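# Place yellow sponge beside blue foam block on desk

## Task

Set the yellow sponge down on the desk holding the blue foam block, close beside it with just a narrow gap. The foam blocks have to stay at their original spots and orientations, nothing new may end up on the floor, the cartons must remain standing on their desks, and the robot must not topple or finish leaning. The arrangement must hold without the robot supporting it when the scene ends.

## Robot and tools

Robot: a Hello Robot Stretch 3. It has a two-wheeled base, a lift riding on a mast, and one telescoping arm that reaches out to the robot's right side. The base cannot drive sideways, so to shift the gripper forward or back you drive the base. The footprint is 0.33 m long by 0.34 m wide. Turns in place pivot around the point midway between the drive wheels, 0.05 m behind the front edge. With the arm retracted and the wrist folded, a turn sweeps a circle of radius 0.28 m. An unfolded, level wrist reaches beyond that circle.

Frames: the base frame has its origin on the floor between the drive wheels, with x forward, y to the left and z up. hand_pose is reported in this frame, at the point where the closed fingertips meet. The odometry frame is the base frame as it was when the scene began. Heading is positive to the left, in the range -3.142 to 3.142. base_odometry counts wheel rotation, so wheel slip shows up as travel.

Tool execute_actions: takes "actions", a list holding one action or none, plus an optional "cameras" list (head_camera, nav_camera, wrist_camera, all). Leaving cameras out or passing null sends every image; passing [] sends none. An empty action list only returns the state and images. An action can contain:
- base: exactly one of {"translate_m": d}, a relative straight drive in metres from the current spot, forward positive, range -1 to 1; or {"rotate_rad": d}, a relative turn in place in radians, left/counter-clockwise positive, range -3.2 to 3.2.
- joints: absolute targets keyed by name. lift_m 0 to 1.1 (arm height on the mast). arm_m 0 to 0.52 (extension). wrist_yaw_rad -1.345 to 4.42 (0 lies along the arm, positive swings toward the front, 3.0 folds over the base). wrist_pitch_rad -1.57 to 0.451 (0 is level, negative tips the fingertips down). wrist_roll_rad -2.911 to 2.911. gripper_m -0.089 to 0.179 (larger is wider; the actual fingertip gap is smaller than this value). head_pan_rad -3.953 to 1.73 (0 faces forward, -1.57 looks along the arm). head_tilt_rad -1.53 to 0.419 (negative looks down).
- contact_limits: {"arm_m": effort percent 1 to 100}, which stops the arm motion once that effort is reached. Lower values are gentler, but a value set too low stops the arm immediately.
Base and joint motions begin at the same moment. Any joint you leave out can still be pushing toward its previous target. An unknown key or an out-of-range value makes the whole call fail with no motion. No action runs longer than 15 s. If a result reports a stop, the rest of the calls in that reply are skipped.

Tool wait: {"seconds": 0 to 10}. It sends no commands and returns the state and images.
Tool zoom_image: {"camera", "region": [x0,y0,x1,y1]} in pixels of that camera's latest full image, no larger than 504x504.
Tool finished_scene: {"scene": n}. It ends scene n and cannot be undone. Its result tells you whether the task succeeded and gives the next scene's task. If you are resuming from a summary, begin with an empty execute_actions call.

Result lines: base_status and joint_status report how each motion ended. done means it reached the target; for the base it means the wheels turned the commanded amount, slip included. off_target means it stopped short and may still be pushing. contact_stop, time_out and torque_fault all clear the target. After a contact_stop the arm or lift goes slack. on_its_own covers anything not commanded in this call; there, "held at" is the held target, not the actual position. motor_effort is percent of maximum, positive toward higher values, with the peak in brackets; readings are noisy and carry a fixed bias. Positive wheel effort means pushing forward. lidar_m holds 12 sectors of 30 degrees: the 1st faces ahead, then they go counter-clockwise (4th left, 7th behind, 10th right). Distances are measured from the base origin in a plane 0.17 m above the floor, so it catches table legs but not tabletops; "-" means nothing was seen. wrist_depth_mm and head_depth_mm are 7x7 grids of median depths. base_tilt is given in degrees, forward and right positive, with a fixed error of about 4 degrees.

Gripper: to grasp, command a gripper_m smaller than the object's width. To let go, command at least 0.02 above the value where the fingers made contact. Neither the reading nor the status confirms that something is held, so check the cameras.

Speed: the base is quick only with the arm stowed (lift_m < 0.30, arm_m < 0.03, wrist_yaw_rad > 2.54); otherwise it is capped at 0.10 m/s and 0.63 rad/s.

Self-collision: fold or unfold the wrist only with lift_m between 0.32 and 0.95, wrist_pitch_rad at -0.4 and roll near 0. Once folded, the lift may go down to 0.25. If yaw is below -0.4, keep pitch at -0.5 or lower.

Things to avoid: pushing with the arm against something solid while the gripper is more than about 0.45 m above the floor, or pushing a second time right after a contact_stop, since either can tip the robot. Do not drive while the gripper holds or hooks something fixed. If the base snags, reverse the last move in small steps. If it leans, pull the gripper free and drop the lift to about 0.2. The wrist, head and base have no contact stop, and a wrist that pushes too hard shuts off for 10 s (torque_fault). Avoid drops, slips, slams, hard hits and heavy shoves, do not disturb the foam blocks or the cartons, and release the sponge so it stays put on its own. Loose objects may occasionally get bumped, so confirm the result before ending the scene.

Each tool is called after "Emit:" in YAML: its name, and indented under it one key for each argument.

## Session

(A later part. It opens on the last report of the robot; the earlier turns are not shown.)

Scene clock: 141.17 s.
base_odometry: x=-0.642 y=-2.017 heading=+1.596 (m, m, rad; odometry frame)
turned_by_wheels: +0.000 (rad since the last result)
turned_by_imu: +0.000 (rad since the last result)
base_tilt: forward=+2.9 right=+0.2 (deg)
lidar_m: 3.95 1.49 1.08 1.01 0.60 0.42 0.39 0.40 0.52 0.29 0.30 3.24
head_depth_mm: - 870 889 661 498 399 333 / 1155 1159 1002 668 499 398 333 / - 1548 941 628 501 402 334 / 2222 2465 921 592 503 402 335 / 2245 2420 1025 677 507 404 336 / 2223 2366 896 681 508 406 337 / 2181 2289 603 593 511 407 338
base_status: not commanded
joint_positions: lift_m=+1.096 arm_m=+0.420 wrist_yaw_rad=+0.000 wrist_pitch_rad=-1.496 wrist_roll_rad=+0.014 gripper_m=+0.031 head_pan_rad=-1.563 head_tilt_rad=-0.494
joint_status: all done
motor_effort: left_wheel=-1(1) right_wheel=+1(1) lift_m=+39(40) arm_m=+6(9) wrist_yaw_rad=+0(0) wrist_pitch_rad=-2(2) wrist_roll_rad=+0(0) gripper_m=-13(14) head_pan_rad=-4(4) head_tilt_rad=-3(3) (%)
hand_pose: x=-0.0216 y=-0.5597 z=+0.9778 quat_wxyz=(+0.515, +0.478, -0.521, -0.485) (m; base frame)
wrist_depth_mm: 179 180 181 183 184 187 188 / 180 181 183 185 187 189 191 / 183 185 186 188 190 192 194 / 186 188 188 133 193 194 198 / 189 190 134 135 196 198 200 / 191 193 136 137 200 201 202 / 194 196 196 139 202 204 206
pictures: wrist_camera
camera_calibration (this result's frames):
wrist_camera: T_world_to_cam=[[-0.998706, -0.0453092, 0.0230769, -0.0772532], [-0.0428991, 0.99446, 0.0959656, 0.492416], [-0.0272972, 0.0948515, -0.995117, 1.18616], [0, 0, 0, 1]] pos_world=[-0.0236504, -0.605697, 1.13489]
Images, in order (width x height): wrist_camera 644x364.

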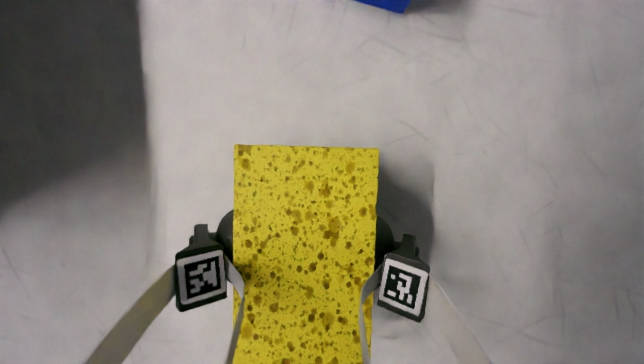

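Emit:
execute_actions:
  actions:
    - {"base":{"translate_m":-0.02},"joints":{"arm_m":0.485,"lift_m":1.088}}
  cameras: ["wrist_camera"]

Emit:
execute_actions:
  actions:
    - {"joints":{"gripper_m":0.11}}
  cameras: []

Emit:
execute_actions:
  actions:
    - {"joints":{"arm_m":0.3}}
  cameras: ["wrist_camera","head_camera"]

Scene clock: 144.97 s.
base_odometry: x=-0.642 y=-2.037 heading=+1.596 (m, m, rad; odometry frame)
turned_by_wheels: +0.000 (rad since the last result)
turned_by_imu: +0.000 (rad since the last result)
base_tilt: forward=+3.1 right=+0.2 (deg)
lidar_m: 3.97 1.51 1.08 1.01 0.57 0.40 0.37 0.38 0.49 0.30 0.30 3.26
head_depth_mm: - 826 846 660 497 398 332 / 1087 1113 996 665 499 400 333 / 1446 1542 1002 638 502 401 335 / 2212 2425 891 616 503 403 335 / 2219 2401 1028 678 506 404 336 / 2199 2367 961 682 508 405 337 / 2202 1078 651 602 512 406 339
base_status: done
joint_positions: lift_m=+1.089 arm_m=+0.485 wrist_yaw_rad=+0.000 wrist_pitch_rad=-1.497 wrist_roll_rad=+0.014 gripper_m=+0.031 head_pan_rad=-1.563 head_tilt_rad=-0.494
joint_status: all done
motor_effort: left_wheel=-1(6) right_wheel=+1(2) lift_m=+9(34) arm_m=+6(4) wrist_yaw_rad=+0(0) wrist_pitch_rad=-2(2) wrist_roll_rad=+0(0) gripper_m=-13(14) head_pan_rad=-4(3) head_tilt_rad=-3(3) (%)
hand_pose: x=-0.0216 y=-0.6246 z=+0.9702 quat_wxyz=(+0.515, +0.478, -0.521, -0.485) (m; base frame)
wrist_depth_mm: 170 172 173 131 177 179 180 / 173 174 176 134 179 182 183 / 175 177 179 180 182 184 186 / 177 179 181 133 184 186 189 / 181 182 135 135 187 190 192 / 183 184 136 137 190 192 195 / 186 188 189 139 194 197 198
pictures: wrist_camera
camera_calibration (this result's frames):
wrist_camera: T_world_to_cam=[[-0.998706, -0.0453182, 0.023058, -0.0800058], [-0.0428985, 0.99442, 0.0963814, 0.557253], [-0.0272972, 0.0952675, -0.995077, 1.18498], [0, 0, 0, 1]] pos_world=[-0.0236504, -0.67066, 1.12728]
Images, in order (width x height): wrist_camera 644x364.

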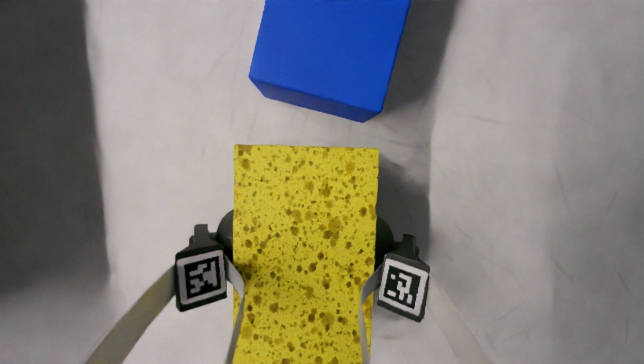

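Scene clock: 146.27 s.
base_odometry: x=-0.642 y=-2.037 heading=+1.596 (m, m, rad; odometry frame)
turned_by_wheels: +0.000 (rad since the last result)
turned_by_imu: +0.000 (rad since the last result)
base_tilt: forward=+3.0 right=+0.3 (deg)
lidar_m: 3.96 1.51 1.07 1.01 0.57 0.40 0.37 0.38 0.49 0.29 0.30 3.26
head_depth_mm: - 830 845 662 497 398 333 / 1082 1118 995 667 499 400 333 / 1449 1549 1004 639 501 401 334 / 2231 2439 889 624 504 402 335 / 2244 2419 1027 676 506 404 336 / 2230 2369 962 680 509 405 338 / 2236 1071 650 603 511 407 338
base_status: not commanded
joint_positions: lift_m=+1.089 arm_m=+0.485 wrist_yaw_rad=+0.000 wrist_pitch_rad=-1.497 wrist_roll_rad=+0.014 gripper_m=+0.110 head_pan_rad=-1.563 head_tilt_rad=-0.494
joint_status: all done
motor_effort: left_wheel=-1(1) right_wheel=+1(0) lift_m=+9(9) arm_m=+6(6) wrist_yaw_rad=+1(1) wrist_pitch_rad=-2(2) wrist_roll_rad=+0(0) gripper_m=+0(79) head_pan_rad=-4(4) head_tilt_rad=-3(3) (%)
hand_pose: x=-0.0216 y=-0.6246 z=+0.9702 quat_wxyz=(+0.515, +0.478, -0.521, -0.485) (m; base frame)
wrist_depth_mm: 171 172 173 131 176 179 181 / 173 174 176 134 180 181 183 / 174 176 179 181 183 184 187 / 178 179 180 138 185 186 189 / 181 181 140 140 187 191 191 / 183 184 164 142 191 193 194 / 185 187 188 144 194 195 198
pictures: none
No camera images: the call's "cameras" was empty. Leave "cameras" out to get every camera's image.

Scene clock: 148.87 s.
base_odometry: x=-0.642 y=-2.037 heading=+1.596 (m, m, rad; odometry frame)
turned_by_wheels: +0.000 (rad since the last result)
turned_by_imu: +0.000 (rad since the last result)
base_tilt: forward=+3.0 right=+0.2 (deg)
lidar_m: 3.96 1.51 1.08 1.01 0.57 0.39 0.37 0.38 0.49 0.29 0.30 3.26
head_depth_mm: - 832 846 661 497 398 332 / 1015 1026 997 665 499 400 332 / 1716 - 1080 639 501 401 334 / 2233 2448 1102 618 505 403 335 / 2233 2435 1031 677 497 405 336 / 2249 2371 960 683 509 406 337 / 2176 1075 651 603 510 408 338
base_status: not commanded
joint_positions: lift_m=+1.089 arm_m=+0.300 wrist_yaw_rad=+0.000 wrist_pitch_rad=-1.497 wrist_roll_rad=+0.014 gripper_m=+0.110 head_pan_rad=-1.563 head_tilt_rad=-0.494
joint_status: all done
motor_effort: left_wheel=-1(1) right_wheel=+1(1) lift_m=+9(9) arm_m=-4(5) wrist_yaw_rad=+0(1) wrist_pitch_rad=-2(2) wrist_roll_rad=+0(0) gripper_m=+0(0) head_pan_rad=-4(3) head_tilt_rad=-4(3) (%)
hand_pose: x=-0.0216 y=-0.4402 z=+0.9702 quat_wxyz=(+0.515, +0.478, -0.521, -0.485) (m; base frame)
wrist_depth_mm: 170 173 174 176 177 179 180 / 173 175 177 179 180 182 183 / 176 178 179 181 182 185 188 / 179 179 181 183 185 188 189 / 181 182 186 186 187 190 192 / 183 184 189 189 191 193 195 / 186 189 192 193 195 197 199
pictures: head_camera (sideways: a quarter turn clockwise sets it upright), wrist_camera
camera_calibration (this result's frames):
head_camera: T_world_to_cam=[[0.0236827, 0.506869, -0.861698, 1.14578], [0.999673, -0.0203367, 0.0155123, -0.0211558], [-0.00966136, -0.861783, -0.507184, 0.62244], [0, 0, 0, 1]] pos_world=[0.0000273885, -0.0447804, 1.30333]
wrist_camera: T_world_to_cam=[[-0.998704, -0.0453806, 0.0230402, -0.0716608], [-0.0429516, 0.994379, 0.0967715, 0.373511], [-0.0273023, 0.0956564, -0.99504, 1.16755], [0, 0, 0, 1]] pos_world=[-0.0236482, -0.486347, 1.12727]
Images, in order (width x height): head_camera 896x504, wrist_camera 644x364.

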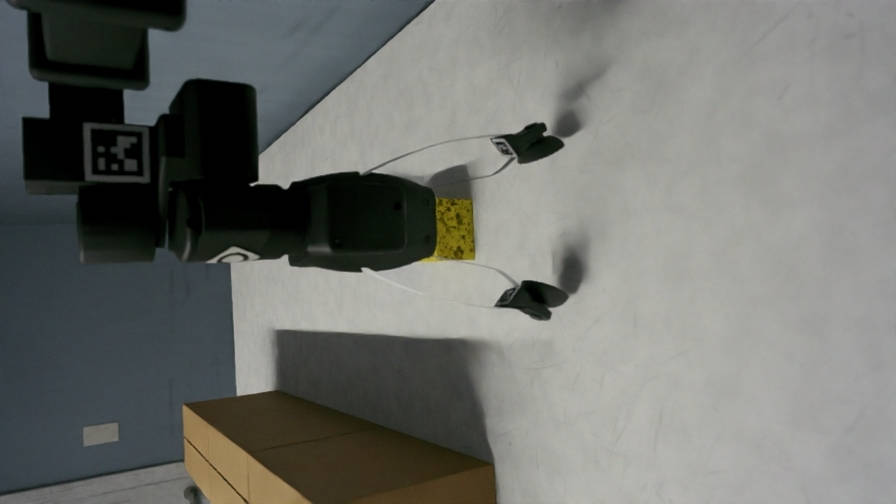

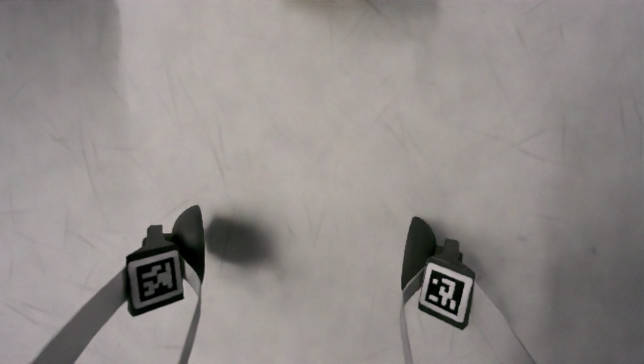

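Emit:
finished_scene:
  scene: 1

The scene is finished: the task was done.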